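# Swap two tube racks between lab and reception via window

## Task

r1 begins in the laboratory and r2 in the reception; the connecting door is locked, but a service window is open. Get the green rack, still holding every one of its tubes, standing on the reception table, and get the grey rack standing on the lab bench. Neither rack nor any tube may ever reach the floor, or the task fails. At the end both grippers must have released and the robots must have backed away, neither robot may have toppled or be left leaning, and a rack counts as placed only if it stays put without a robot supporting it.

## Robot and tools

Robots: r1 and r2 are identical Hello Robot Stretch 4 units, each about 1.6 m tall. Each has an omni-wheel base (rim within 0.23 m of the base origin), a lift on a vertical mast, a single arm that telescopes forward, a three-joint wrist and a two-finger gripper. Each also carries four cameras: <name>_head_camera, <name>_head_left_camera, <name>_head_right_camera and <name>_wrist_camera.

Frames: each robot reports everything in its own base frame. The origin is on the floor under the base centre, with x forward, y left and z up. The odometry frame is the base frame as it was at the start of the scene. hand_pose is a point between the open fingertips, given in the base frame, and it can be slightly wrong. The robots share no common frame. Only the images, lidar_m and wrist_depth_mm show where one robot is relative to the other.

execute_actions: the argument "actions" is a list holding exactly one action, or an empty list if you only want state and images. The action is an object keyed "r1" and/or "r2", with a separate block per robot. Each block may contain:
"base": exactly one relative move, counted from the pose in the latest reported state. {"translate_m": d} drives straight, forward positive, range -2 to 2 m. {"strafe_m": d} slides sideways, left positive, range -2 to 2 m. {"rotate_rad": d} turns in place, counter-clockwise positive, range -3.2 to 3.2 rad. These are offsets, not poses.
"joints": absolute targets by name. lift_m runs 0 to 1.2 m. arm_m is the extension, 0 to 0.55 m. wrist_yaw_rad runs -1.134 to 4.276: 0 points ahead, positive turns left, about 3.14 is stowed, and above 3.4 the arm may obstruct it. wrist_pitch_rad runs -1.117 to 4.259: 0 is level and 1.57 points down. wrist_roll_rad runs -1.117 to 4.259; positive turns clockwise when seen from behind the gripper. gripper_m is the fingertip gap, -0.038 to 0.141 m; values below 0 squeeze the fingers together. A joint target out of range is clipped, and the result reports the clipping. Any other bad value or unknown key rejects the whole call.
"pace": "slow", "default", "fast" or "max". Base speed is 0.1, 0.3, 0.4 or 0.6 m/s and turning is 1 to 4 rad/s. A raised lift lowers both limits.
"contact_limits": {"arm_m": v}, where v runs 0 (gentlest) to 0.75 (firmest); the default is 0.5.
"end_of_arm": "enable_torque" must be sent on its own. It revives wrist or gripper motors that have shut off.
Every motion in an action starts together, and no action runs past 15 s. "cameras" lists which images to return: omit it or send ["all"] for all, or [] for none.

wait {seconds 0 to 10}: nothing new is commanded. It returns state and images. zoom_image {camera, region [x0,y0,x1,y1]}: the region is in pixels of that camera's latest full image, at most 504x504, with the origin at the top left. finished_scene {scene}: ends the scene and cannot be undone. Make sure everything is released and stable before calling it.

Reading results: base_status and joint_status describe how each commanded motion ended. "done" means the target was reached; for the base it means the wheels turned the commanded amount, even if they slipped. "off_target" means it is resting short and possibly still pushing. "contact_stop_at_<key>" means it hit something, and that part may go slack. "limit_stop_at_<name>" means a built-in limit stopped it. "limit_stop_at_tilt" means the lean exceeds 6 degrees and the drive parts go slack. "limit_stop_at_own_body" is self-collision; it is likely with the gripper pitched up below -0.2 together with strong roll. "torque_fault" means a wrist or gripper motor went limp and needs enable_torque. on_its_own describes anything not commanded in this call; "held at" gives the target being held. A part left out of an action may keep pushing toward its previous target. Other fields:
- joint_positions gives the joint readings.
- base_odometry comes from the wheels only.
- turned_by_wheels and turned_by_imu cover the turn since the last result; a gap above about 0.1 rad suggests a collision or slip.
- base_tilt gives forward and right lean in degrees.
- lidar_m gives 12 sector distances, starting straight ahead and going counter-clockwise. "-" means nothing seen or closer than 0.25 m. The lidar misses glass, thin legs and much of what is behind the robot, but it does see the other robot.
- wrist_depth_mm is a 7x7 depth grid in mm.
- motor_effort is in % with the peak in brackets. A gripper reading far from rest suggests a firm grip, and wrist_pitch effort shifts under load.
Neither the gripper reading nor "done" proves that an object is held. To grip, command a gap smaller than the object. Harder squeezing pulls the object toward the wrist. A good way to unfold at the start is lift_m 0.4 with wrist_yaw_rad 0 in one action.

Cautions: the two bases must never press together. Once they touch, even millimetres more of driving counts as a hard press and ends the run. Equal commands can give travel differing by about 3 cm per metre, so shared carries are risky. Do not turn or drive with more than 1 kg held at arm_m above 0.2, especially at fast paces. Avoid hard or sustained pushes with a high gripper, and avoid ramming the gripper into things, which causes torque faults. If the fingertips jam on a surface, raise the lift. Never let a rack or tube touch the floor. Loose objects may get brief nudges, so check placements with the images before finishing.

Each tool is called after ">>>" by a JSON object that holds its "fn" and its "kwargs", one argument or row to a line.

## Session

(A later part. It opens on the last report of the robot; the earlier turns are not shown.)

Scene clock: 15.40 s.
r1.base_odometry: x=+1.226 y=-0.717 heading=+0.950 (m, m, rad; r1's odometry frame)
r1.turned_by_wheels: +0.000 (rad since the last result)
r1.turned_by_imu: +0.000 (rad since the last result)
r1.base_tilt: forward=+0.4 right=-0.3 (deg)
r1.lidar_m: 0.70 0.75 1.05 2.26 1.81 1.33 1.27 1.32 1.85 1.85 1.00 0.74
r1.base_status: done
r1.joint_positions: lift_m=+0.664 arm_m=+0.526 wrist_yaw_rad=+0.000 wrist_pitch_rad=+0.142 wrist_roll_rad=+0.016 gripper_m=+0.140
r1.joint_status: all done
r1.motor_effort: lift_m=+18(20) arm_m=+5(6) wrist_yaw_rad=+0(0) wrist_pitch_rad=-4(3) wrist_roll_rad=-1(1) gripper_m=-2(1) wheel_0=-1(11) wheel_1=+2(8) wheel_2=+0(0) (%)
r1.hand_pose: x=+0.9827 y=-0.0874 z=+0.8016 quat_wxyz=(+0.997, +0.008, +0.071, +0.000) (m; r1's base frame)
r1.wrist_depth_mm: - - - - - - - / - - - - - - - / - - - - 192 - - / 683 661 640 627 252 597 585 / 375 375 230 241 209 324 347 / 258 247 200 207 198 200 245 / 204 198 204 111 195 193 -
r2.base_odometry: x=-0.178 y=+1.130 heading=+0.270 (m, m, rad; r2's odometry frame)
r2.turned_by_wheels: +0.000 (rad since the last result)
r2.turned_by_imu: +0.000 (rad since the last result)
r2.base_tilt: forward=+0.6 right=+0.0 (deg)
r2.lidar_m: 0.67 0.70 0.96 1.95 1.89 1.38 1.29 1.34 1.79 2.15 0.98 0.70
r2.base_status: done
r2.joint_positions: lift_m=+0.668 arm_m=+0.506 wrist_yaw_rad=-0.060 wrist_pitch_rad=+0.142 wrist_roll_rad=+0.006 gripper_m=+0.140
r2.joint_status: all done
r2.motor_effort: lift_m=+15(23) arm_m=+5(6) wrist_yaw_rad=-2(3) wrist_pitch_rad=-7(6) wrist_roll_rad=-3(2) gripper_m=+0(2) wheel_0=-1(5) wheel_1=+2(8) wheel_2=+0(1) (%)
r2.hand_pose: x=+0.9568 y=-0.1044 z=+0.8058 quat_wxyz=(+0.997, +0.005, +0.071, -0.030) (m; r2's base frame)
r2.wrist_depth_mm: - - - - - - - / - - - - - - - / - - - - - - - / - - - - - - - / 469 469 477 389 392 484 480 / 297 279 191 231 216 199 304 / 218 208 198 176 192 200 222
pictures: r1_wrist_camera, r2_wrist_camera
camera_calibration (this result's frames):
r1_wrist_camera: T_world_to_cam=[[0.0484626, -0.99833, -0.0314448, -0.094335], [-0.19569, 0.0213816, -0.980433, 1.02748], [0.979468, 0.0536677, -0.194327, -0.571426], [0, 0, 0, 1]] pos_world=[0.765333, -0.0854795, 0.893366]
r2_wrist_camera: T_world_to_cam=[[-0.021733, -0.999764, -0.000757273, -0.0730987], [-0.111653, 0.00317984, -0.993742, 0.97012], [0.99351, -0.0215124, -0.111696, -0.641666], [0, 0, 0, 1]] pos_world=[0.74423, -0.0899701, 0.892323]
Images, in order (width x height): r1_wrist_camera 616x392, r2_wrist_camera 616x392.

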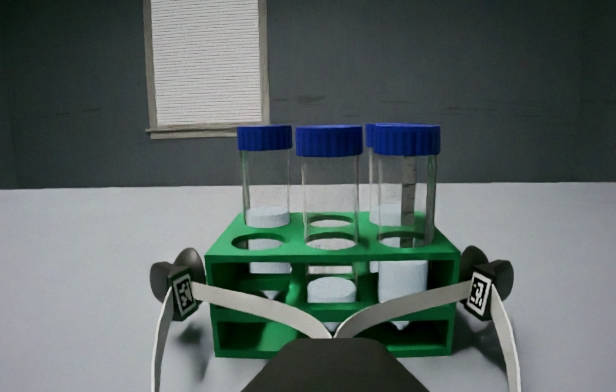

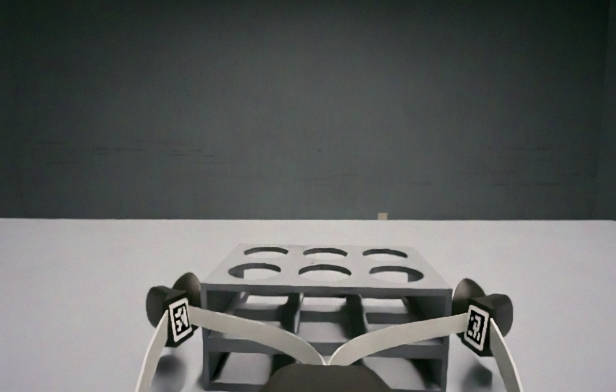

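>>> {"fn": "execute_actions", "kwargs": {
  "actions": [
    {"r1":{"joints":{"gripper_m":0.04}},"r2":{"joints":{"gripper_m":0.04}}}
  ],
  "cameras": ["r1_wrist_camera","r2_wrist_camera"]
}}

>>> {"fn": "execute_actions", "kwargs": {
  "actions": [
    {"r1":{"joints":{"lift_m":0.69},"pace":"slow"},"r2":{"joints":{"lift_m":0.69},"pace":"slow"}}
  ]
}}

Scene clock: 17.53 s.
r1.base_odometry: x=+1.226 y=-0.717 heading=+0.950 (m, m, rad; r1's odometry frame)
r1.turned_by_wheels: +0.000 (rad since the last result)
r1.turned_by_imu: +0.001 (rad since the last result)
r1.base_tilt: forward=+0.4 right=-0.3 (deg)
r1.lidar_m: 0.70 0.75 1.03 2.23 1.84 1.33 1.26 1.33 1.83 1.85 1.02 0.71
r1.base_status: not commanded
r1.joint_positions: lift_m=+0.664 arm_m=+0.526 wrist_yaw_rad=+0.000 wrist_pitch_rad=+0.145 wrist_roll_rad=+0.016 gripper_m=+0.041
r1.joint_status: all done
r1.motor_effort: lift_m=+18(18) arm_m=+4(5) wrist_yaw_rad=+0(1) wrist_pitch_rad=-12(14) wrist_roll_rad=-1(1) gripper_m=-23(25) wheel_0=-1(1) wheel_1=+2(3) wheel_2=+0(0) (%)
r1.hand_pose: x=+0.9826 y=-0.0874 z=+0.8007 quat_wxyz=(+0.997, +0.008, +0.072, -0.001) (m; r1's base frame)
r1.wrist_depth_mm: - - - - - - - / - - - - - - - / - - - 211 207 - - / 654 640 621 609 585 569 569 / 366 368 221 220 201 319 338 / 254 177 186 189 179 172 252 / 201 195 185 111 134 187 -
r2.base_odometry: x=-0.178 y=+1.130 heading=+0.270 (m, m, rad; r2's odometry frame)
r2.turned_by_wheels: +0.000 (rad since the last result)
r2.turned_by_imu: +0.001 (rad since the last result)
r2.base_tilt: forward=+0.6 right=+0.0 (deg)
r2.lidar_m: 0.67 0.69 0.96 1.94 1.92 1.38 1.28 1.34 1.78 2.17 0.98 0.71
r2.base_status: not commanded
r2.joint_positions: lift_m=+0.668 arm_m=+0.506 wrist_yaw_rad=-0.060 wrist_pitch_rad=+0.143 wrist_roll_rad=+0.006 gripper_m=+0.041
r2.joint_status: all done
r2.motor_effort: lift_m=+15(15) arm_m=+6(5) wrist_yaw_rad=-2(1) wrist_pitch_rad=-11(10) wrist_roll_rad=-3(3) gripper_m=-27(24) wheel_0=-1(1) wheel_1=+2(2) wheel_2=+0(0) (%)
r2.hand_pose: x=+0.9568 y=-0.1044 z=+0.8054 quat_wxyz=(+0.997, +0.005, +0.071, -0.030) (m; r2's base frame)
r2.wrist_depth_mm: - - - - - - - / - - - - - - - / - - - - - - - / - - - - - - - / 459 466 469 238 424 477 473 / 294 277 195 206 207 173 300 / 205 196 168 170 164 166 197
pictures: r1_wrist_camera, r2_wrist_camera
camera_calibration (this result's frames):
r1_wrist_camera: T_world_to_cam=[[0.0482926, -0.998334, -0.0315894, -0.0940979], [-0.198627, 0.021396, -0.979842, 1.02897], [0.978885, 0.0535936, -0.197263, -0.568582], [0, 0, 0, 1]] pos_world=[0.765502, -0.0854846, 0.893096]
r2_wrist_camera: T_world_to_cam=[[-0.0217334, -0.999763, -0.000805382, -0.0730577], [-0.112959, 0.00325597, -0.993594, 0.970879], [0.993362, -0.0215032, -0.113003, -0.64046], [0, 0, 0, 1]] pos_world=[0.74429, -0.0899735, 0.892227]
Images, in order (width x height): r1_wrist_camera 616x392, r2_wrist_camera 616x392.

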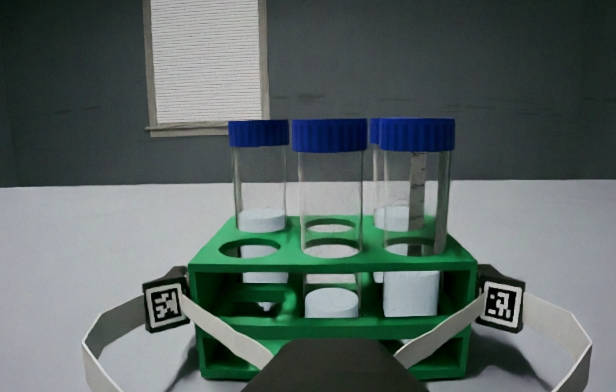

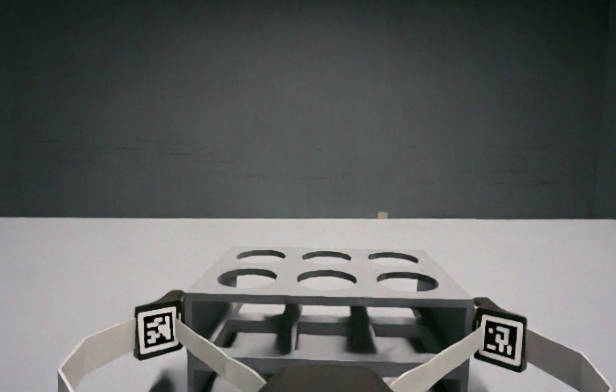

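Scene clock: 18.53 s.
r1.base_odometry: x=+1.226 y=-0.717 heading=+0.950 (m, m, rad; r1's odometry frame)
r1.turned_by_wheels: +0.000 (rad since the last result)
r1.turned_by_imu: +0.000 (rad since the last result)
r1.base_tilt: forward=+0.5 right=-0.3 (deg)
r1.lidar_m: 0.70 0.73 1.01 2.27 1.81 1.33 1.27 1.32 1.81 1.85 1.00 0.73
r1.base_status: not commanded
r1.joint_positions: lift_m=+0.690 arm_m=+0.526 wrist_yaw_rad=+0.000 wrist_pitch_rad=+0.145 wrist_roll_rad=+0.016 gripper_m=+0.041
r1.joint_status: all done
r1.motor_effort: lift_m=+23(26) arm_m=+5(5) wrist_yaw_rad=+0(1) wrist_pitch_rad=-14(12) wrist_roll_rad=-1(1) gripper_m=-21(23) wheel_0=-1(1) wheel_1=+2(2) wheel_2=+0(0) (%)
r1.hand_pose: x=+0.9826 y=-0.0874 z=+0.8262 quat_wxyz=(+0.997, +0.008, +0.073, -0.001) (m; r1's base frame)
r1.wrist_depth_mm: - - - - - - - / - - - - - - - / - - - 213 216 - - / - - - 732 707 683 683 / 439 442 220 220 201 384 404 / 304 177 186 189 179 172 304 / 242 235 186 111 134 224 -
r2.base_odometry: x=-0.178 y=+1.130 heading=+0.270 (m, m, rad; r2's odometry frame)
r2.turned_by_wheels: +0.000 (rad since the last result)
r2.turned_by_imu: +0.000 (rad since the last result)
r2.base_tilt: forward=+0.4 right=-0.1 (deg)
r2.lidar_m: 0.66 0.69 0.94 1.94 1.94 1.35 1.29 1.34 1.79 2.15 0.98 0.71
r2.base_status: not commanded
r2.joint_positions: lift_m=+0.690 arm_m=+0.506 wrist_yaw_rad=-0.060 wrist_pitch_rad=+0.143 wrist_roll_rad=+0.006 gripper_m=+0.041
r2.joint_status: all done
r2.motor_effort: lift_m=+25(26) arm_m=+6(6) wrist_yaw_rad=-4(3) wrist_pitch_rad=-12(11) wrist_roll_rad=-3(2) gripper_m=-27(27) wheel_0=-1(0) wheel_1=+2(2) wheel_2=+0(0) (%)
r2.hand_pose: x=+0.9568 y=-0.1044 z=+0.8265 quat_wxyz=(+0.997, +0.005, +0.071, -0.030) (m; r2's base frame)
r2.wrist_depth_mm: - - - - - - - / - - - - - - - / - - - - - - - / - - - - - - - / 544 549 549 238 500 559 559 / 343 324 195 206 207 173 351 / 240 229 168 171 164 166 231
pictures: r1_head_camera, r1_head_left_camera, r1_head_right_camera, r1_wrist_camera, r2_head_camera, r2_head_left_camera, r2_head_right_camera, r2_wrist_camera
camera_calibration (this result's frames):
r1_wrist_camera: T_world_to_cam=[[0.0482863, -0.998334, -0.0315992, -0.093278], [-0.198826, 0.021396, -0.979801, 1.05411], [0.978845, 0.0535937, -0.197462, -0.563343], [0, 0, 0, 1]] pos_world=[0.765514, -0.0854846, 0.918632]
r2_wrist_camera: T_world_to_cam=[[-0.0217337, -0.999763, -0.000811469, -0.0730351], [-0.113115, 0.00326543, -0.993577, 0.991969], [0.993344, -0.0215024, -0.113159, -0.637926], [0, 0, 0, 1]] pos_world=[0.744299, -0.089974, 0.913351]
Images, in order (width x height): r1_head_camera 420x560, r1_head_left_camera 420x672, r1_head_right_camera 420x672, r1_wrist_camera 616x392, r2_head_camera 420x560, r2_head_left_camera 420x672, r2_head_right_camera 420x672, r2_wrist_camera 616x392.

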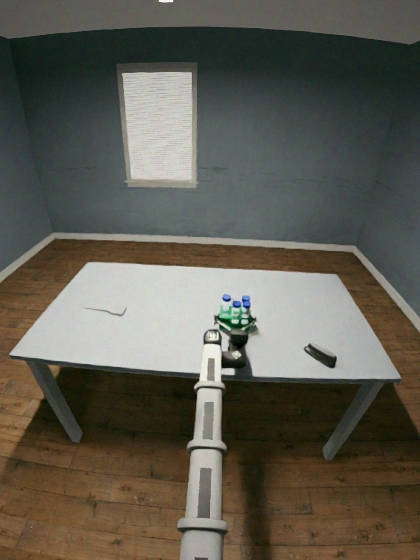

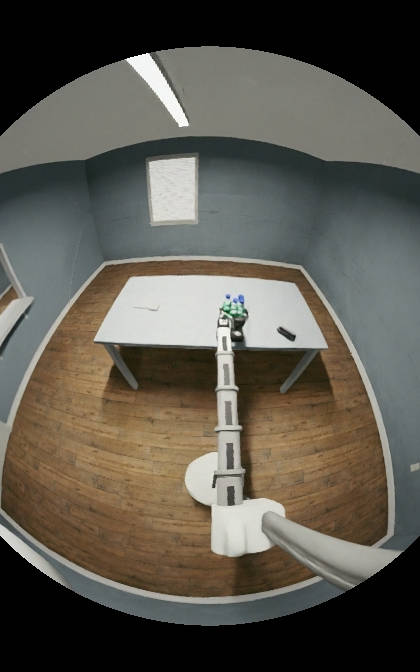

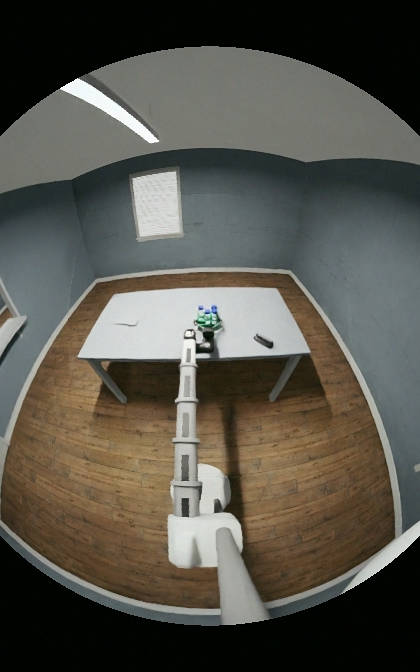

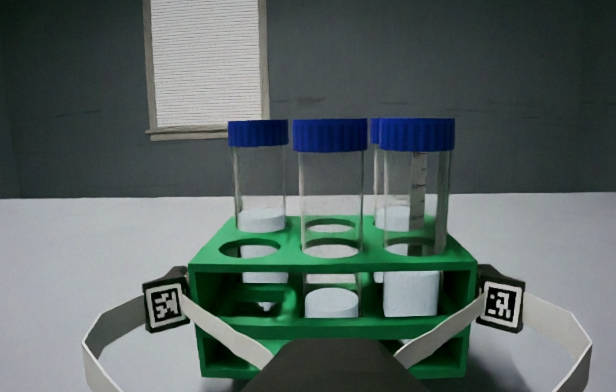

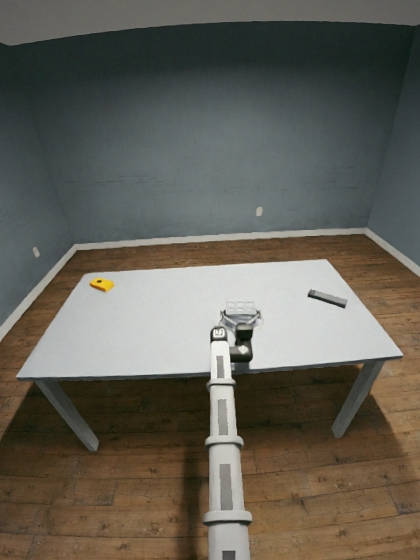

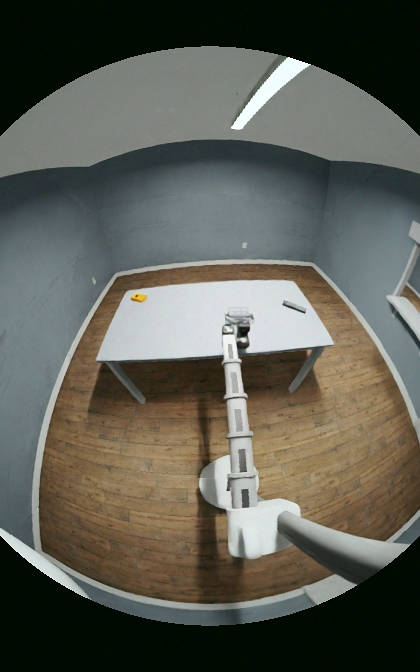

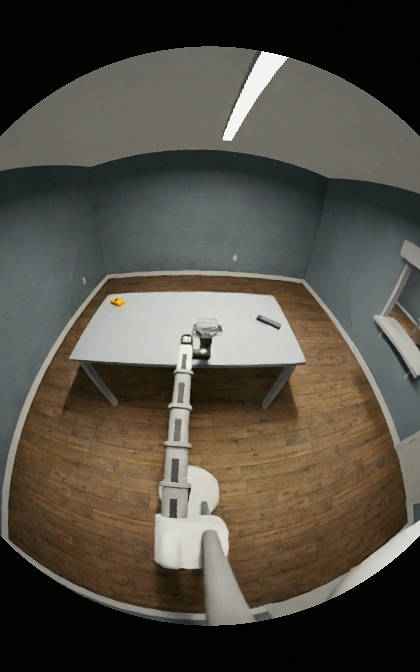

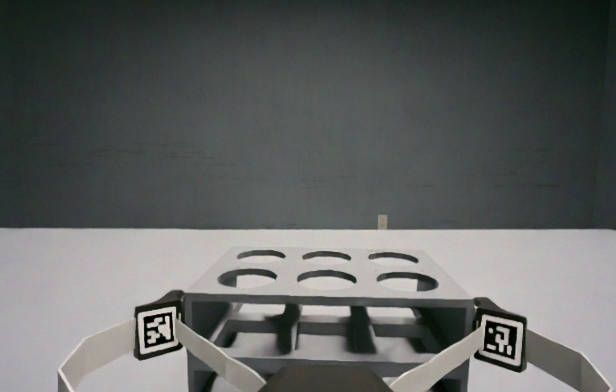

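>>> {"fn": "execute_actions", "kwargs": {
  "actions": [
    {"r1":{"base":{"strafe_m":1.5},"joints":{"lift_m":0.95,"arm_m":0}},"r2":{"base":{"strafe_m":-1.45},"joints":{"lift_m":0.95,"arm_m":0}}}
  ],
  "cameras": ["r1_wrist_camera"]
}}

>>> {"fn": "execute_actions", "kwargs": {
  "actions": [
    {"r1":{"base":{"rotate_rad":1.54},"pace":"slow"},"r2":{"base":{"rotate_rad":-1.57},"pace":"slow"}}
  ]
}}

Scene clock: 25.07 s.
r1.base_odometry: x=+0.005 y=+0.155 heading=+0.950 (m, m, rad; r1's odometry frame)
r1.turned_by_wheels: +0.000 (rad since the last result)
r1.turned_by_imu: -0.001 (rad since the last result)
r1.base_tilt: forward=+0.3 right=-0.3 (deg)
r1.lidar_m: 0.41 0.98 0.80 0.86 0.90 1.27 1.26 1.30 1.80 3.36 1.03 0.39
r1.base_status: done
r1.joint_positions: lift_m=+0.950 arm_m=+0.001 wrist_yaw_rad=+0.000 wrist_pitch_rad=+0.145 wrist_roll_rad=+0.016 gripper_m=+0.041
r1.joint_status: all done
r1.motor_effort: lift_m=+22(25) arm_m=-4(5) wrist_yaw_rad=+0(0) wrist_pitch_rad=-13(15) wrist_roll_rad=-1(1) gripper_m=-23(25) wheel_0=-4(12) wheel_1=+3(12) wheel_2=+0(1) (%)
r1.hand_pose: x=+0.4572 y=-0.0874 z=+1.0862 quat_wxyz=(+0.997, +0.008, +0.073, -0.001) (m; r1's base frame)
r1.wrist_depth_mm: 1397 1921 - - - - - / 1366 1983 - - - - - / 1397 1983 - 211 229 - - / 1366 1983 - - - - - / 1229 1983 220 220 198 - 1138 / 1366 177 186 189 179 172 1042 / 1336 1863 186 111 134 1336 1808
r2.base_odometry: x=+0.209 y=-0.268 heading=+0.270 (m, m, rad; r2's odometry frame)
r2.turned_by_wheels: +0.000 (rad since the last result)
r2.turned_by_imu: +0.004 (rad since the last result)
r2.base_tilt: forward=+0.5 right=+0.1 (deg)
r2.lidar_m: 0.43 1.01 1.01 3.39 1.86 1.32 1.23 1.25 0.93 0.87 0.76 0.92
r2.base_status: done
r2.joint_positions: lift_m=+0.950 arm_m=+0.001 wrist_yaw_rad=-0.060 wrist_pitch_rad=+0.144 wrist_roll_rad=+0.006 gripper_m=+0.041
r2.joint_status: all done
r2.motor_effort: lift_m=+25(26) arm_m=-5(6) wrist_yaw_rad=-5(4) wrist_pitch_rad=-12(13) wrist_roll_rad=-2(1) gripper_m=-26(26) wheel_0=+1(8) wheel_1=-2(10) wheel_2=+0(1) (%)
r2.hand_pose: x=+0.4520 y=-0.1044 z=+1.0865 quat_wxyz=(+0.997, +0.005, +0.072, -0.030) (m; r2's base frame)
r2.wrist_depth_mm: - - - - - 1661 1078 / - - - - - 1661 1118 / - - - - - 1618 1138 / - - - - - 1661 1118 / - - - 238 - 1661 1182 / 1255 - 195 206 207 173 991 / 1255 1808 168 171 164 166 778
pictures: r1_wrist_camera
camera_calibration (this result's frames):
r1_wrist_camera: T_world_to_cam=[[0.0482383, -0.998336, -0.0316058, -0.059674], [-0.198959, 0.0214047, -0.979774, 1.20445], [0.97882, 0.0535509, -0.197595, 0.00246356], [0, 0, 0, 1]] pos_world=[0.240104, -0.0854876, 1.17869]
Images, in order (width x height): r1_wrist_camera 616x392.

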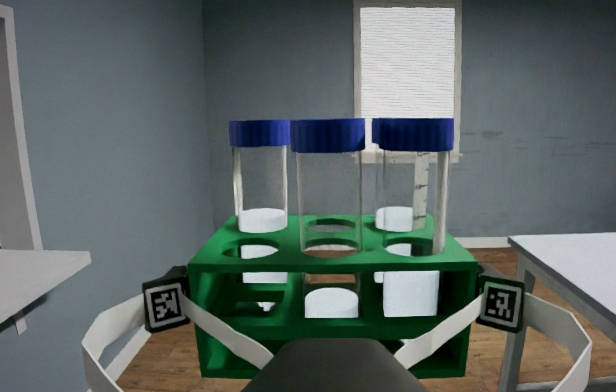

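Scene clock: 27.93 s.
r1.base_odometry: x=+0.006 y=+0.155 heading=+2.489 (m, m, rad; r1's odometry frame)
r1.turned_by_wheels: +1.539 (rad since the last result)
r1.turned_by_imu: +1.578 (rad since the last result)
r1.base_tilt: forward=+0.5 right=-0.2 (deg)
r1.lidar_m: 0.37 0.88 1.26 1.24 1.30 1.78 3.44 1.08 0.99 3.45 0.96 0.42
r1.base_status: done
r1.joint_positions: lift_m=+0.950 arm_m=+0.001 wrist_yaw_rad=+0.000 wrist_pitch_rad=+0.145 wrist_roll_rad=+0.016 gripper_m=+0.041
r1.joint_status: not commanded
r1.motor_effort: lift_m=+23(23) arm_m=-5(4) wrist_yaw_rad=+0(1) wrist_pitch_rad=-14(14) wrist_roll_rad=-1(1) gripper_m=-22(22) wheel_0=-5(8) wheel_1=-5(9) wheel_2=-5(10) (%)
r1.hand_pose: x=+0.4572 y=-0.0874 z=+1.0862 quat_wxyz=(+0.997, +0.008, +0.073, +0.000) (m; r1's base frame)
r1.wrist_depth_mm: 640 634 640 647 634 634 - / 654 654 654 668 661 654 - / 676 668 661 210 215 668 - / 699 691 699 699 699 699 - / 723 707 220 220 198 715 - / 750 177 186 190 180 170 831 / 778 768 185 111 134 741 -
r2.base_odometry: x=+0.209 y=-0.268 heading=-1.299 (m, m, rad; r2's odometry frame)
r2.turned_by_wheels: -1.569 (rad since the last result)
r2.turned_by_imu: -1.559 (rad since the last result)
r2.base_tilt: forward=+0.5 right=-0.2 (deg)
r2.lidar_m: 0.43 0.79 0.94 3.38 1.04 1.02 3.44 1.84 1.30 1.23 1.22 0.87
r2.base_status: done
r2.joint_positions: lift_m=+0.950 arm_m=+0.001 wrist_yaw_rad=-0.060 wrist_pitch_rad=+0.144 wrist_roll_rad=+0.006 gripper_m=+0.041
r2.joint_status: not commanded
r2.motor_effort: lift_m=+25(25) arm_m=-5(5) wrist_yaw_rad=-2(2) wrist_pitch_rad=-11(13) wrist_roll_rad=-2(0) gripper_m=-27(28) wheel_0=+3(6) wheel_1=+3(8) wheel_2=+4(7) (%)
r2.hand_pose: x=+0.4520 y=-0.1044 z=+1.0865 quat_wxyz=(+0.997, +0.005, +0.072, -0.030) (m; r2's base frame)
r2.wrist_depth_mm: 640 640 640 640 627 627 627 / 647 647 654 654 640 640 640 / 661 668 668 661 654 654 647 / 676 683 676 668 661 661 661 / 691 691 683 238 661 676 676 / 699 699 195 206 207 173 691 / 707 715 168 171 164 166 699
pictures: r1_head_camera, r1_head_left_camera, r1_head_right_camera, r1_wrist_camera, r2_head_camera, r2_head_left_camera, r2_head_right_camera, r2_wrist_camera
camera_calibration (this result's frames):
r1_wrist_camera: T_world_to_cam=[[0.0484167, -0.998327, -0.0316106, -0.0596992], [-0.198957, 0.0213742, -0.979775, 1.20446], [0.978812, 0.0537267, -0.197589, 0.00245843], [0, 0, 0, 1]] pos_world=[0.240119, -0.0854757, 1.17869]
r2_wrist_camera: T_world_to_cam=[[-0.021897, -0.99976, -0.000695468, -0.0838953], [-0.113382, 0.00317447, -0.993546, 1.19324], [0.99331, -0.0216768, -0.113424, -0.106876], [0, 0, 0, 1]] pos_world=[0.239616, -0.0899798, 1.17336]
Images, in order (width x height): r1_head_camera 420x560, r1_head_left_camera 420x672, r1_head_right_camera 420x672, r1_wrist_camera 616x392, r2_head_camera 420x560, r2_head_left_camera 420x672, r2_head_right_camera 420x672, r2_wrist_camera 616x392.

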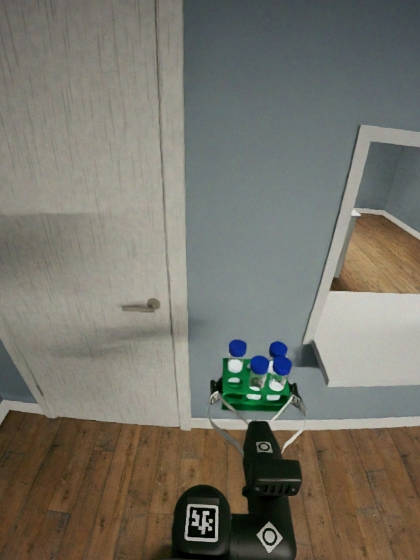

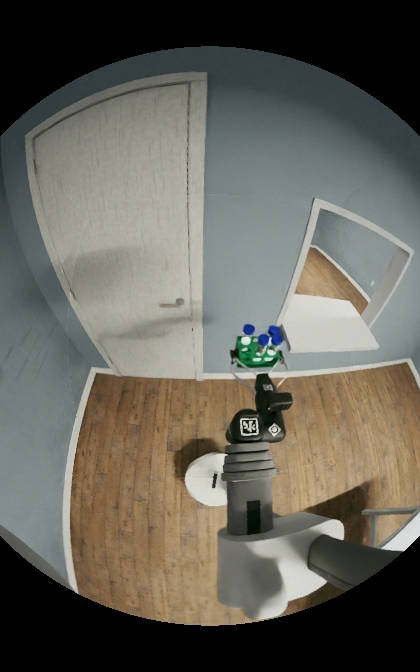

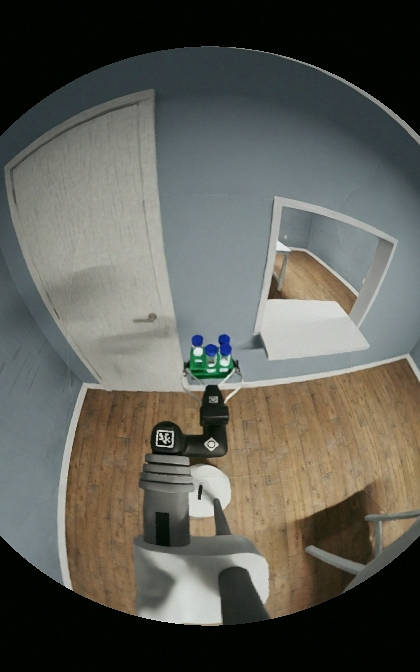

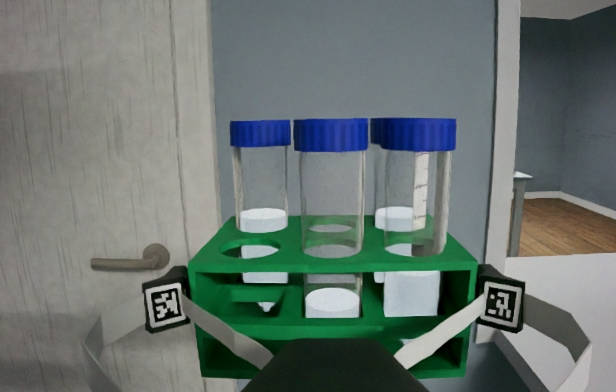

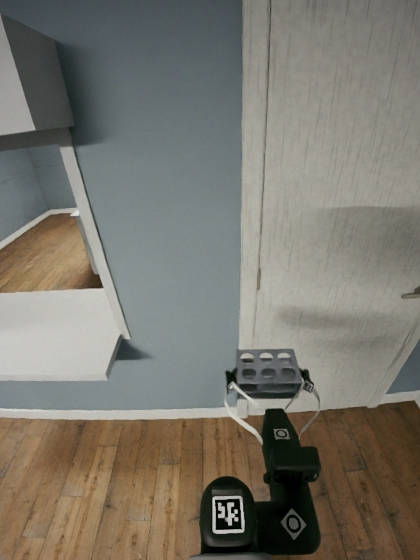

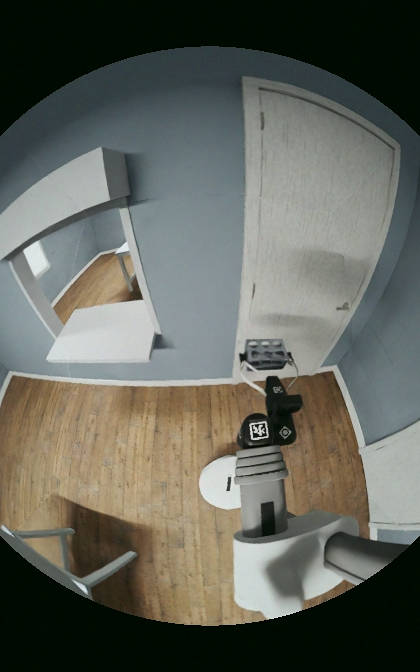

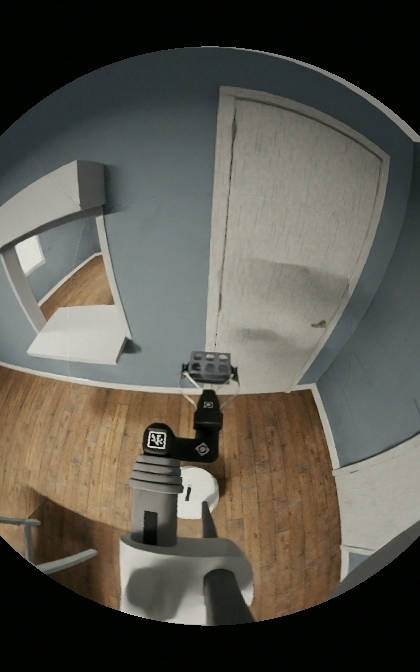

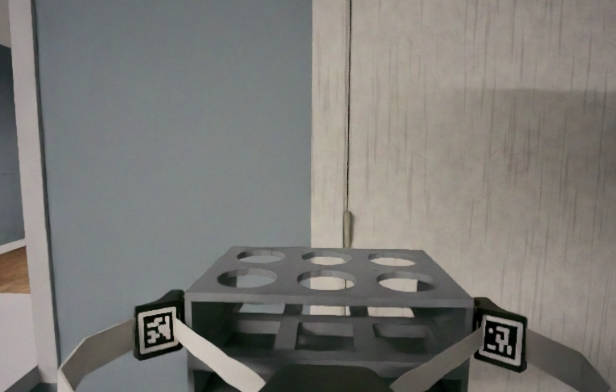

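>>> {"fn": "execute_actions", "kwargs": {
  "actions": [
    {"r1":{"base":{"strafe_m":-0.97},"joints":{"lift_m":0.74,"arm_m":0.12}},"r2":{"base":{"strafe_m":0.73},"joints":{"lift_m":0.74,"arm_m":0.12}}}
  ],
  "cameras": ["r1_head_camera","r1_wrist_camera","r2_head_camera","r2_wrist_camera"]
}}

Scene clock: 34.87 s.
r1.base_odometry: x=+0.595 y=+0.926 heading=+2.489 (m, m, rad; r1's odometry frame)
r1.turned_by_wheels: +0.000 (rad since the last result)
r1.turned_by_imu: +0.003 (rad since the last result)
r1.base_tilt: forward=+0.3 right=-0.3 (deg)
r1.lidar_m: 0.49 0.72 1.33 2.24 2.32 0.70 0.67 0.71 2.60 2.49 1.36 0.74
r1.base_status: done
r1.joint_positions: lift_m=+0.740 arm_m=+0.119 wrist_yaw_rad=+0.000 wrist_pitch_rad=+0.145 wrist_roll_rad=+0.016 gripper_m=+0.041
r1.joint_status: all done
r1.motor_effort: lift_m=+20(22) arm_m=+4(2) wrist_yaw_rad=+0(1) wrist_pitch_rad=-14(15) wrist_roll_rad=+0(1) gripper_m=-24(22) wheel_0=+3(12) wheel_1=-3(11) wheel_2=+0(5) (%)
r1.hand_pose: x=+0.5756 y=-0.0874 z=+0.8764 quat_wxyz=(+0.997, +0.008, +0.073, -0.001) (m; r1's base frame)
r1.wrist_depth_mm: - - - - - 634 530 / - - - - - 647 544 / - - 1308 212 - 615 564 / - - - - - 615 585 / 597 597 220 220 197 559 603 / 413 177 187 189 180 171 413 / 668 661 185 111 134 647 -
r2.base_odometry: x=+0.912 y=-0.072 heading=-1.299 (m, m, rad; r2's odometry frame)
r2.turned_by_wheels: +0.000 (rad since the last result)
r2.turned_by_imu: +0.000 (rad since the last result)
r2.base_tilt: forward=+0.6 right=+0.0 (deg)
r2.lidar_m: 0.54 0.67 1.24 2.74 2.82 0.74 0.71 2.86 2.07 1.95 1.23 0.69
r2.base_status: done
r2.joint_positions: lift_m=+0.740 arm_m=+0.119 wrist_yaw_rad=-0.060 wrist_pitch_rad=+0.144 wrist_roll_rad=+0.006 gripper_m=+0.041
r2.joint_status: all done
r2.motor_effort: lift_m=+16(24) arm_m=+5(6) wrist_yaw_rad=-1(0) wrist_pitch_rad=-12(13) wrist_roll_rad=-1(2) gripper_m=-25(26) wheel_0=-2(10) wheel_1=+1(9) wheel_2=+0(1) (%)
r2.hand_pose: x=+0.5698 y=-0.1044 z=+0.8773 quat_wxyz=(+0.997, +0.005, +0.072, -0.030) (m; r2's base frame)
r2.wrist_depth_mm: - - 1661 - - 521 525 / - - - - - 530 530 / - - - - - 544 544 / - - - - - 549 549 / 732 741 750 238 585 559 559 / 469 439 195 206 206 173 569 / 338 338 168 171 164 166 580
pictures: r1_head_camera, r1_wrist_camera, r2_head_camera, r2_wrist_camera
camera_calibration (this result's frames):
r1_wrist_camera: T_world_to_cam=[[0.0481863, -0.998338, -0.0316115, -0.0719961], [-0.198969, 0.0214201, -0.979772, 1.02252], [0.978821, 0.0535013, -0.197606, -0.154901], [0, 0, 0, 1]] pos_world=[0.358538, -0.0854914, 0.968948]
r2_wrist_camera: T_world_to_cam=[[-0.0217319, -0.999764, -0.000692785, -0.0815137], [-0.113313, 0.00315156, -0.993554, 0.99872], [0.993322, -0.0215134, -0.113354, -0.247596], [0, 0, 0, 1]] pos_world=[0.357338, -0.0899685, 0.96416]
Images, in order (width x height): r1_head_camera 420x560, r1_wrist_camera 616x392, r2_head_camera 420x560, r2_wrist_camera 616x392.

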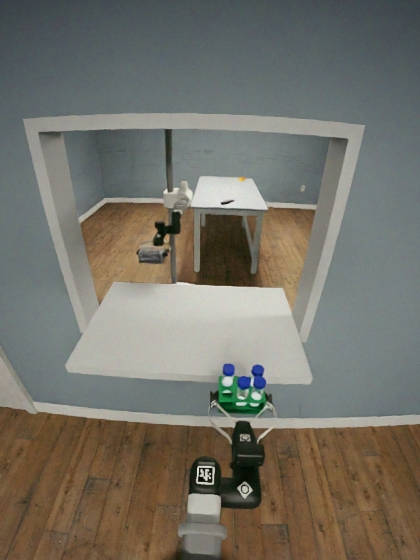

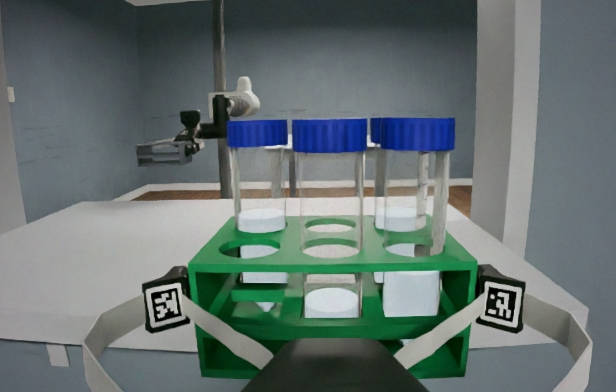

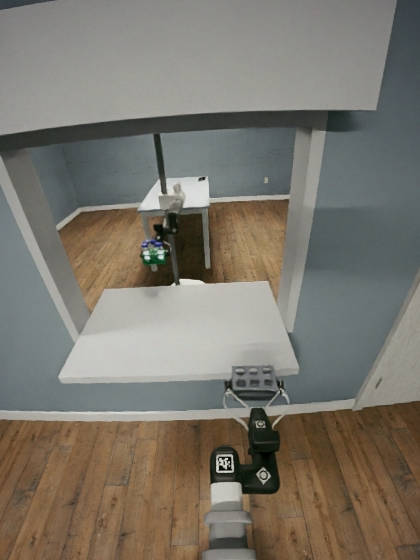

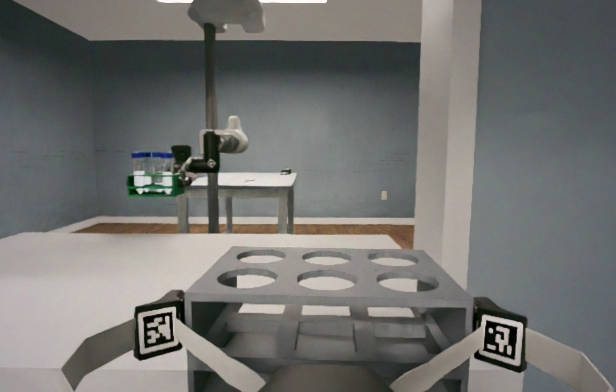

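>>> {"fn": "execute_actions", "kwargs": {
  "actions": [
    {"r1":{"base":{"translate_m":0.04},"joints":{"lift_m":0.685,"arm_m":0.46}},"r2":{"base":{"strafe_m":0.03},"joints":{"lift_m":0.69,"arm_m":0.455}}}
  ],
  "cameras": ["r1_head_camera","r1_wrist_camera","r2_head_camera","r2_wrist_camera"]
}}

Scene clock: 38.80 s.
r1.base_odometry: x=+0.563 y=+0.950 heading=+2.489 (m, m, rad; r1's odometry frame)
r1.turned_by_wheels: +0.000 (rad since the last result)
r1.turned_by_imu: +0.001 (rad since the last result)
r1.base_tilt: forward=+0.4 right=-0.3 (deg)
r1.lidar_m: 0.65 0.69 1.23 2.24 2.30 0.76 0.72 0.71 2.59 2.47 1.28 0.66
r1.base_status: done
r1.joint_positions: lift_m=+0.685 arm_m=+0.459 wrist_yaw_rad=+0.000 wrist_pitch_rad=+0.145 wrist_roll_rad=+0.016 gripper_m=+0.041
r1.joint_status: all done
r1.motor_effort: lift_m=+19(20) arm_m=+5(5) wrist_yaw_rad=-1(2) wrist_pitch_rad=-13(14) wrist_roll_rad=-1(1) gripper_m=-21(24) wheel_0=+4(9) wheel_1=+4(8) wheel_2=-2(12) (%)
r1.hand_pose: x=+0.9156 y=-0.0874 z=+0.8216 quat_wxyz=(+0.997, +0.008, +0.073, +0.000) (m; r1's base frame)
r1.wrist_depth_mm: - - - - - - - / - 759 1308 - - - - / 549 615 - 212 209 - - / 585 - - - - - - / 430 430 220 220 197 402 430 / 298 177 186 189 180 172 296 / 236 229 185 111 134 219 -
r2.base_odometry: x=+0.941 y=-0.064 heading=-1.299 (m, m, rad; r2's odometry frame)
r2.turned_by_wheels: +0.000 (rad since the last result)
r2.turned_by_imu: +0.001 (rad since the last result)
r2.base_tilt: forward=+0.5 right=+0.1 (deg)
r2.lidar_m: 0.65 0.69 1.24 2.71 2.80 0.75 0.71 2.93 2.10 1.99 1.22 0.68
r2.base_status: done
r2.joint_positions: lift_m=+0.690 arm_m=+0.454 wrist_yaw_rad=-0.060 wrist_pitch_rad=+0.143 wrist_roll_rad=+0.006 gripper_m=+0.041
r2.joint_status: all done
r2.motor_effort: lift_m=+16(16) arm_m=+5(5) wrist_yaw_rad=-2(1) wrist_pitch_rad=-11(12) wrist_roll_rad=-3(1) gripper_m=-27(26) wheel_0=-1(9) wheel_1=+0(7) wheel_2=+0(0) (%)
r2.hand_pose: x=+0.9048 y=-0.1043 z=+0.8273 quat_wxyz=(+0.997, +0.005, +0.072, -0.030) (m; r2's base frame)
r2.wrist_depth_mm: - - - - - - - / - - - - - - 330 / - 603 1397 - - - 332 / 544 - - - - - 330 / 539 554 559 239 500 - 330 / 347 327 195 206 206 173 315 / 242 232 168 171 164 166 233
pictures: r1_head_camera, r1_wrist_camera, r2_head_camera, r2_wrist_camera
camera_calibration (this result's frames):
r1_wrist_camera: T_world_to_cam=[[0.0483788, -0.998329, -0.031605, -0.0902414], [-0.198841, 0.0213826, -0.979799, 1.03629], [0.978837, 0.0536859, -0.197474, -0.498651], [0, 0, 0, 1]] pos_world=[0.69852, -0.0854785, 0.91403]
r2_wrist_camera: T_world_to_cam=[[-0.0215797, -0.999767, -0.000690463, -0.0743653], [-0.113251, 0.00313068, -0.993561, 0.986982], [0.993332, -0.0213626, -0.113293, -0.586081], [0, 0, 0, 1]] pos_world=[0.692345, -0.0899581, 0.914178]
Images, in order (width x height): r1_head_camera 420x560, r1_wrist_camera 616x392, r2_head_camera 420x560, r2_wrist_camera 616x392.

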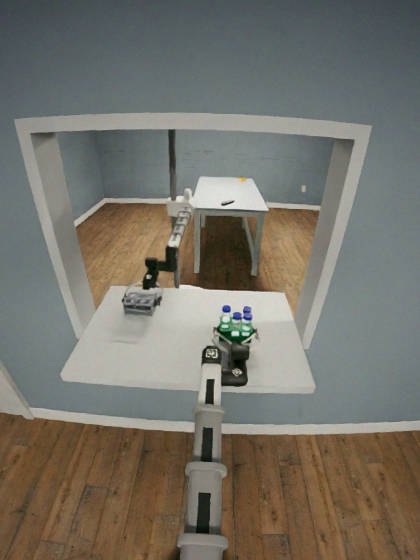

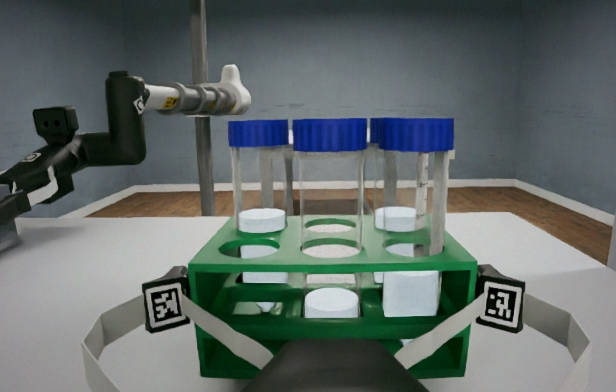

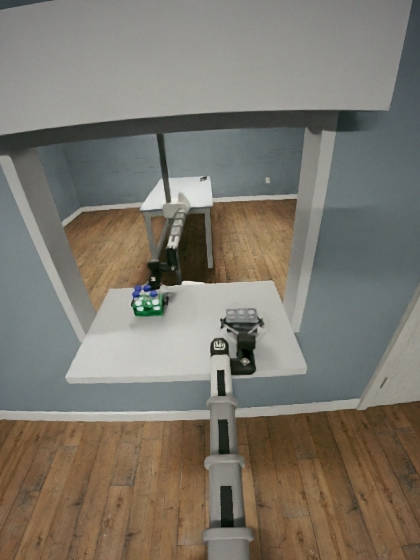

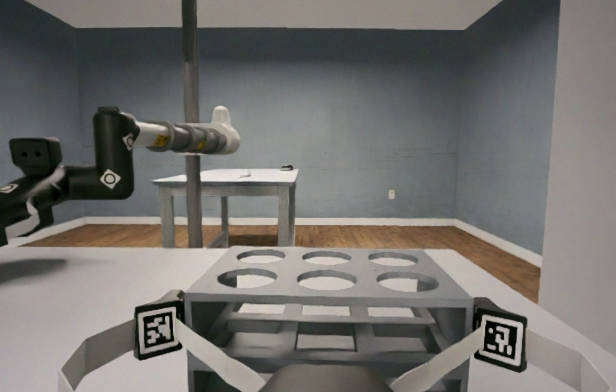

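>>> {"fn": "execute_actions", "kwargs": {
  "actions": [
    {"r1":{"joints":{"lift_m":0.672,"arm_m":0.54}},"r2":{"joints":{"lift_m":0.676,"arm_m":0.54}}}
  ],
  "cameras": []
}}

>>> {"fn": "execute_actions", "kwargs": {
  "actions": [
    {"r1":{"joints":{"lift_m":0.662},"pace":"slow"},"r2":{"joints":{"lift_m":0.666},"pace":"slow"}}
  ],
  "cameras": []
}}

>>> {"fn": "execute_actions", "kwargs": {
  "actions": [
    {"r1":{"joints":{"gripper_m":0.14}},"r2":{"joints":{"gripper_m":0.14}}}
  ],
  "cameras": ["r1_head_camera","r1_wrist_camera","r2_head_camera","r2_wrist_camera"]
}}

Scene clock: 40.20 s.
r1.base_odometry: x=+0.563 y=+0.950 heading=+2.489 (m, m, rad; r1's odometry frame)
r1.turned_by_wheels: +0.000 (rad since the last result)
r1.turned_by_imu: +0.000 (rad since the last result)
r1.base_tilt: forward=+0.3 right=-0.2 (deg)
r1.lidar_m: 0.66 0.69 1.25 2.22 2.34 0.74 0.71 0.74 2.57 2.50 1.27 0.69
r1.base_status: not commanded
r1.joint_positions: lift_m=+0.672 arm_m=+0.539 wrist_yaw_rad=+0.000 wrist_pitch_rad=+0.145 wrist_roll_rad=+0.016 gripper_m=+0.041
r1.joint_status: all done
r1.motor_effort: lift_m=+19(21) arm_m=+5(5) wrist_yaw_rad=+0(1) wrist_pitch_rad=-13(13) wrist_roll_rad=-1(1) gripper_m=-23(24) wheel_0=+4(4) wheel_1=+4(4) wheel_2=-2(2) (%)
r1.hand_pose: x=+0.9956 y=-0.0874 z=+0.8085 quat_wxyz=(+0.997, +0.008, +0.073, -0.001) (m; r1's base frame)
r1.wrist_depth_mm: - - - - - - - / 415 707 1205 - - - - / 424 - - 211 213 - - / - - - - 1983 - - / 392 394 220 220 197 364 387 / 270 177 186 189 179 171 270 / 215 208 185 111 134 199 -
r2.base_odometry: x=+0.941 y=-0.064 heading=-1.299 (m, m, rad; r2's odometry frame)
r2.turned_by_wheels: +0.000 (rad since the last result)
r2.turned_by_imu: +0.000 (rad since the last result)
r2.base_tilt: forward=+0.3 right=+0.1 (deg)
r2.lidar_m: 0.65 0.68 1.24 2.73 2.81 0.75 0.71 2.92 2.07 1.98 1.25 0.68
r2.base_status: not commanded
r2.joint_positions: lift_m=+0.676 arm_m=+0.539 wrist_yaw_rad=-0.060 wrist_pitch_rad=+0.144 wrist_roll_rad=+0.006 gripper_m=+0.041
r2.joint_status: all done
r2.motor_effort: lift_m=+16(15) arm_m=+5(6) wrist_yaw_rad=-2(2) wrist_pitch_rad=-12(11) wrist_roll_rad=-2(3) gripper_m=-25(27) wheel_0=-1(1) wheel_1=+0(1) wheel_2=+0(0) (%)
r2.hand_pose: x=+0.9898 y=-0.1043 z=+0.8133 quat_wxyz=(+0.997, +0.005, +0.072, -0.030) (m; r2's base frame)
r2.wrist_depth_mm: - - - - - - - / - - - - - - - / 415 750 - - - - - / 427 - - - - - - / - - 1255 238 452 - - / 314 294 195 206 206 173 - / 219 209 168 171 164 166 211
pictures: none
No camera images: the call's "cameras" was empty. Leave "cameras" out to get every camera's image.

Scene clock: 40.93 s.
r1.base_odometry: x=+0.563 y=+0.950 heading=+2.489 (m, m, rad; r1's odometry frame)
r1.turned_by_wheels: +0.000 (rad since the last result)
r1.turned_by_imu: +0.000 (rad since the last result)
r1.base_tilt: forward=+0.5 right=-0.5 (deg)
r1.lidar_m: 0.65 0.66 1.27 2.25 2.32 0.74 0.71 0.74 2.61 2.49 1.28 0.70
r1.base_status: not commanded
r1.joint_positions: lift_m=+0.662 arm_m=+0.539 wrist_yaw_rad=+0.000 wrist_pitch_rad=+0.145 wrist_roll_rad=+0.016 gripper_m=+0.041
r1.joint_status: all done
r1.motor_effort: lift_m=+18(16) arm_m=+5(5) wrist_yaw_rad=+0(0) wrist_pitch_rad=-13(14) wrist_roll_rad=-1(1) gripper_m=-23(24) wheel_0=+4(4) wheel_1=+4(4) wheel_2=-2(3) (%)
r1.hand_pose: x=+0.9956 y=-0.0874 z=+0.7986 quat_wxyz=(+0.997, +0.008, +0.073, -0.001) (m; r1's base frame)
r1.wrist_depth_mm: - - - - - - - / 413 707 1205 - - - - / 424 - - 211 200 - - / 492 - - - 1983 - - / 362 362 220 220 197 338 336 / 251 177 186 189 180 172 250 / 199 193 185 111 134 186 -
r2.base_odometry: x=+0.941 y=-0.064 heading=-1.299 (m, m, rad; r2's odometry frame)
r2.turned_by_wheels: +0.000 (rad since the last result)
r2.turned_by_imu: +0.000 (rad since the last result)
r2.base_tilt: forward=+0.3 right=+0.1 (deg)
r2.lidar_m: 0.65 0.68 1.21 2.71 2.82 0.73 0.72 2.92 2.07 1.99 1.23 0.68
r2.base_status: not commanded
r2.joint_positions: lift_m=+0.666 arm_m=+0.539 wrist_yaw_rad=-0.060 wrist_pitch_rad=+0.144 wrist_roll_rad=+0.006 gripper_m=+0.041
r2.joint_status: all done
r2.motor_effort: lift_m=+15(16) arm_m=+5(6) wrist_yaw_rad=-5(5) wrist_pitch_rad=-11(11) wrist_roll_rad=-1(1) gripper_m=-28(24) wheel_0=-1(1) wheel_1=+0(0) wheel_2=+0(0) (%)
r2.hand_pose: x=+0.9898 y=-0.1043 z=+0.8033 quat_wxyz=(+0.997, +0.005, +0.072, -0.030) (m; r2's base frame)
r2.wrist_depth_mm: - - - - - - - / - - - - - - - / 413 759 - - - - - / 424 - - - - - - / 459 459 462 239 421 - - / 290 272 195 206 206 172 309 / 202 194 168 171 164 166 195
pictures: none
No camera images: the call's "cameras" was empty. Leave "cameras" out to get every camera's image.

Scene clock: 42.93 s.
r1.base_odometry: x=+0.563 y=+0.950 heading=+2.489 (m, m, rad; r1's odometry frame)
r1.turned_by_wheels: +0.000 (rad since the last result)
r1.turned_by_imu: +0.001 (rad since the last result)
r1.base_tilt: forward=+0.4 right=-0.2 (deg)
r1.lidar_m: 0.65 0.70 1.25 2.23 2.34 0.73 0.69 0.75 2.61 2.50 1.29 0.67
r1.base_status: not commanded
r1.joint_positions: lift_m=+0.662 arm_m=+0.539 wrist_yaw_rad=+0.000 wrist_pitch_rad=+0.142 wrist_roll_rad=+0.016 gripper_m=+0.140
r1.joint_status: all done
r1.motor_effort: lift_m=+18(19) arm_m=+5(5) wrist_yaw_rad=+0(0) wrist_pitch_rad=-3(14) wrist_roll_rad=+0(1) gripper_m=+0(18) wheel_0=+4(4) wheel_1=+4(4) wheel_2=-2(2) (%)
r1.hand_pose: x=+0.9957 y=-0.0874 z=+0.7996 quat_wxyz=(+0.997, +0.008, +0.071, -0.001) (m; r1's base frame)
r1.wrist_depth_mm: - - - - - - - / 415 707 1308 - - - - / 424 - - 1983 205 - - / - - - - 473 - - / 370 370 233 234 210 345 343 / 256 243 208 216 207 200 243 / 202 196 208 111 193 191 -
r2.base_odometry: x=+0.941 y=-0.064 heading=-1.299 (m, m, rad; r2's odometry frame)
r2.turned_by_wheels: +0.000 (rad since the last result)
r2.turned_by_imu: +0.001 (rad since the last result)
r2.base_tilt: forward=+0.5 right=+0.0 (deg)
r2.lidar_m: 0.66 0.68 1.25 2.70 2.80 0.74 0.71 2.91 2.07 1.99 1.24 0.68
r2.base_status: not commanded
r2.joint_positions: lift_m=+0.666 arm_m=+0.539 wrist_yaw_rad=-0.060 wrist_pitch_rad=+0.142 wrist_roll_rad=+0.006 gripper_m=+0.140
r2.joint_status: all done
r2.motor_effort: lift_m=+15(15) arm_m=+6(5) wrist_yaw_rad=-2(2) wrist_pitch_rad=-6(11) wrist_roll_rad=-2(3) gripper_m=+0(28) wheel_0=-1(1) wheel_1=+0(0) wheel_2=+0(0) (%)
r2.hand_pose: x=+0.9898 y=-0.1044 z=+0.8039 quat_wxyz=(+0.997, +0.005, +0.071, -0.030) (m; r2's base frame)
r2.wrist_depth_mm: - - - - - - - / - - - - - - - / 415 759 - - - - - / 424 - - - - - - / 462 466 469 477 427 - - / 294 277 193 229 213 200 324 / 215 206 200 178 193 198 219
pictures: r1_head_camera, r1_wrist_camera, r2_head_camera, r2_wrist_camera
camera_calibration (this result's frames):
r1_wrist_camera: T_world_to_cam=[[0.0483684, -0.998335, -0.0314408, -0.094969], [-0.195494, 0.0214067, -0.980471, 1.02789], [0.979511, 0.0535703, -0.194133, -0.5848], [0, 0, 0, 1]] pos_world=[0.778358, -0.0854866, 0.891302]
r2_wrist_camera: T_world_to_cam=[[-0.0216674, -0.999765, -0.000621786, -0.0725435], [-0.111464, 0.00303376, -0.993764, 0.971676], [0.993532, -0.021463, -0.111504, -0.674878], [0, 0, 0, 1]] pos_world=[0.777248, -0.0899592, 0.89032]
Images, in order (width x height): r1_head_camera 420x560, r1_wrist_camera 616x392, r2_head_camera 420x560, r2_wrist_camera 616x392.

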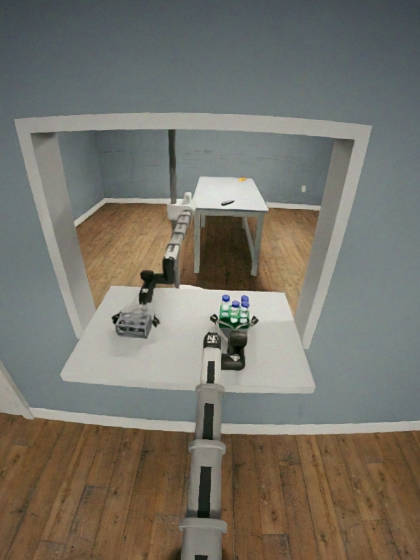

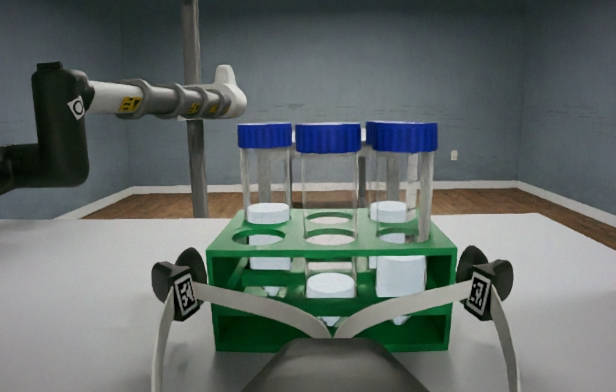

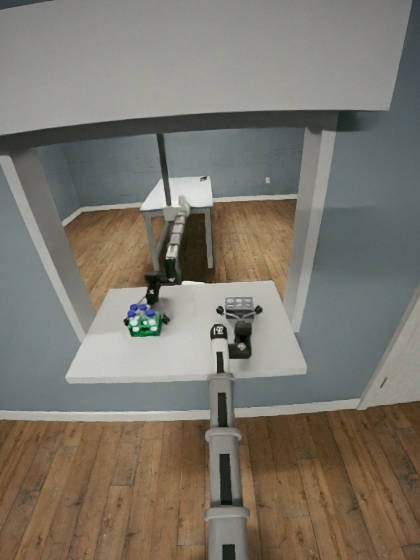

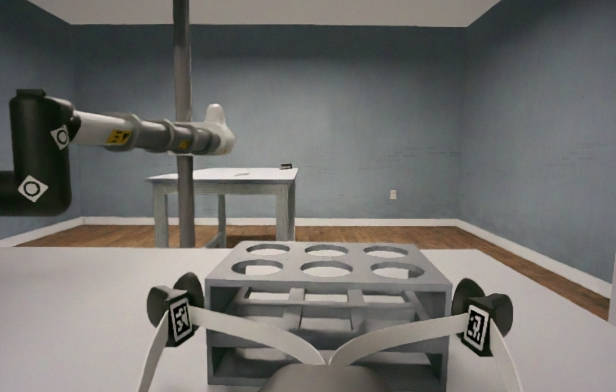

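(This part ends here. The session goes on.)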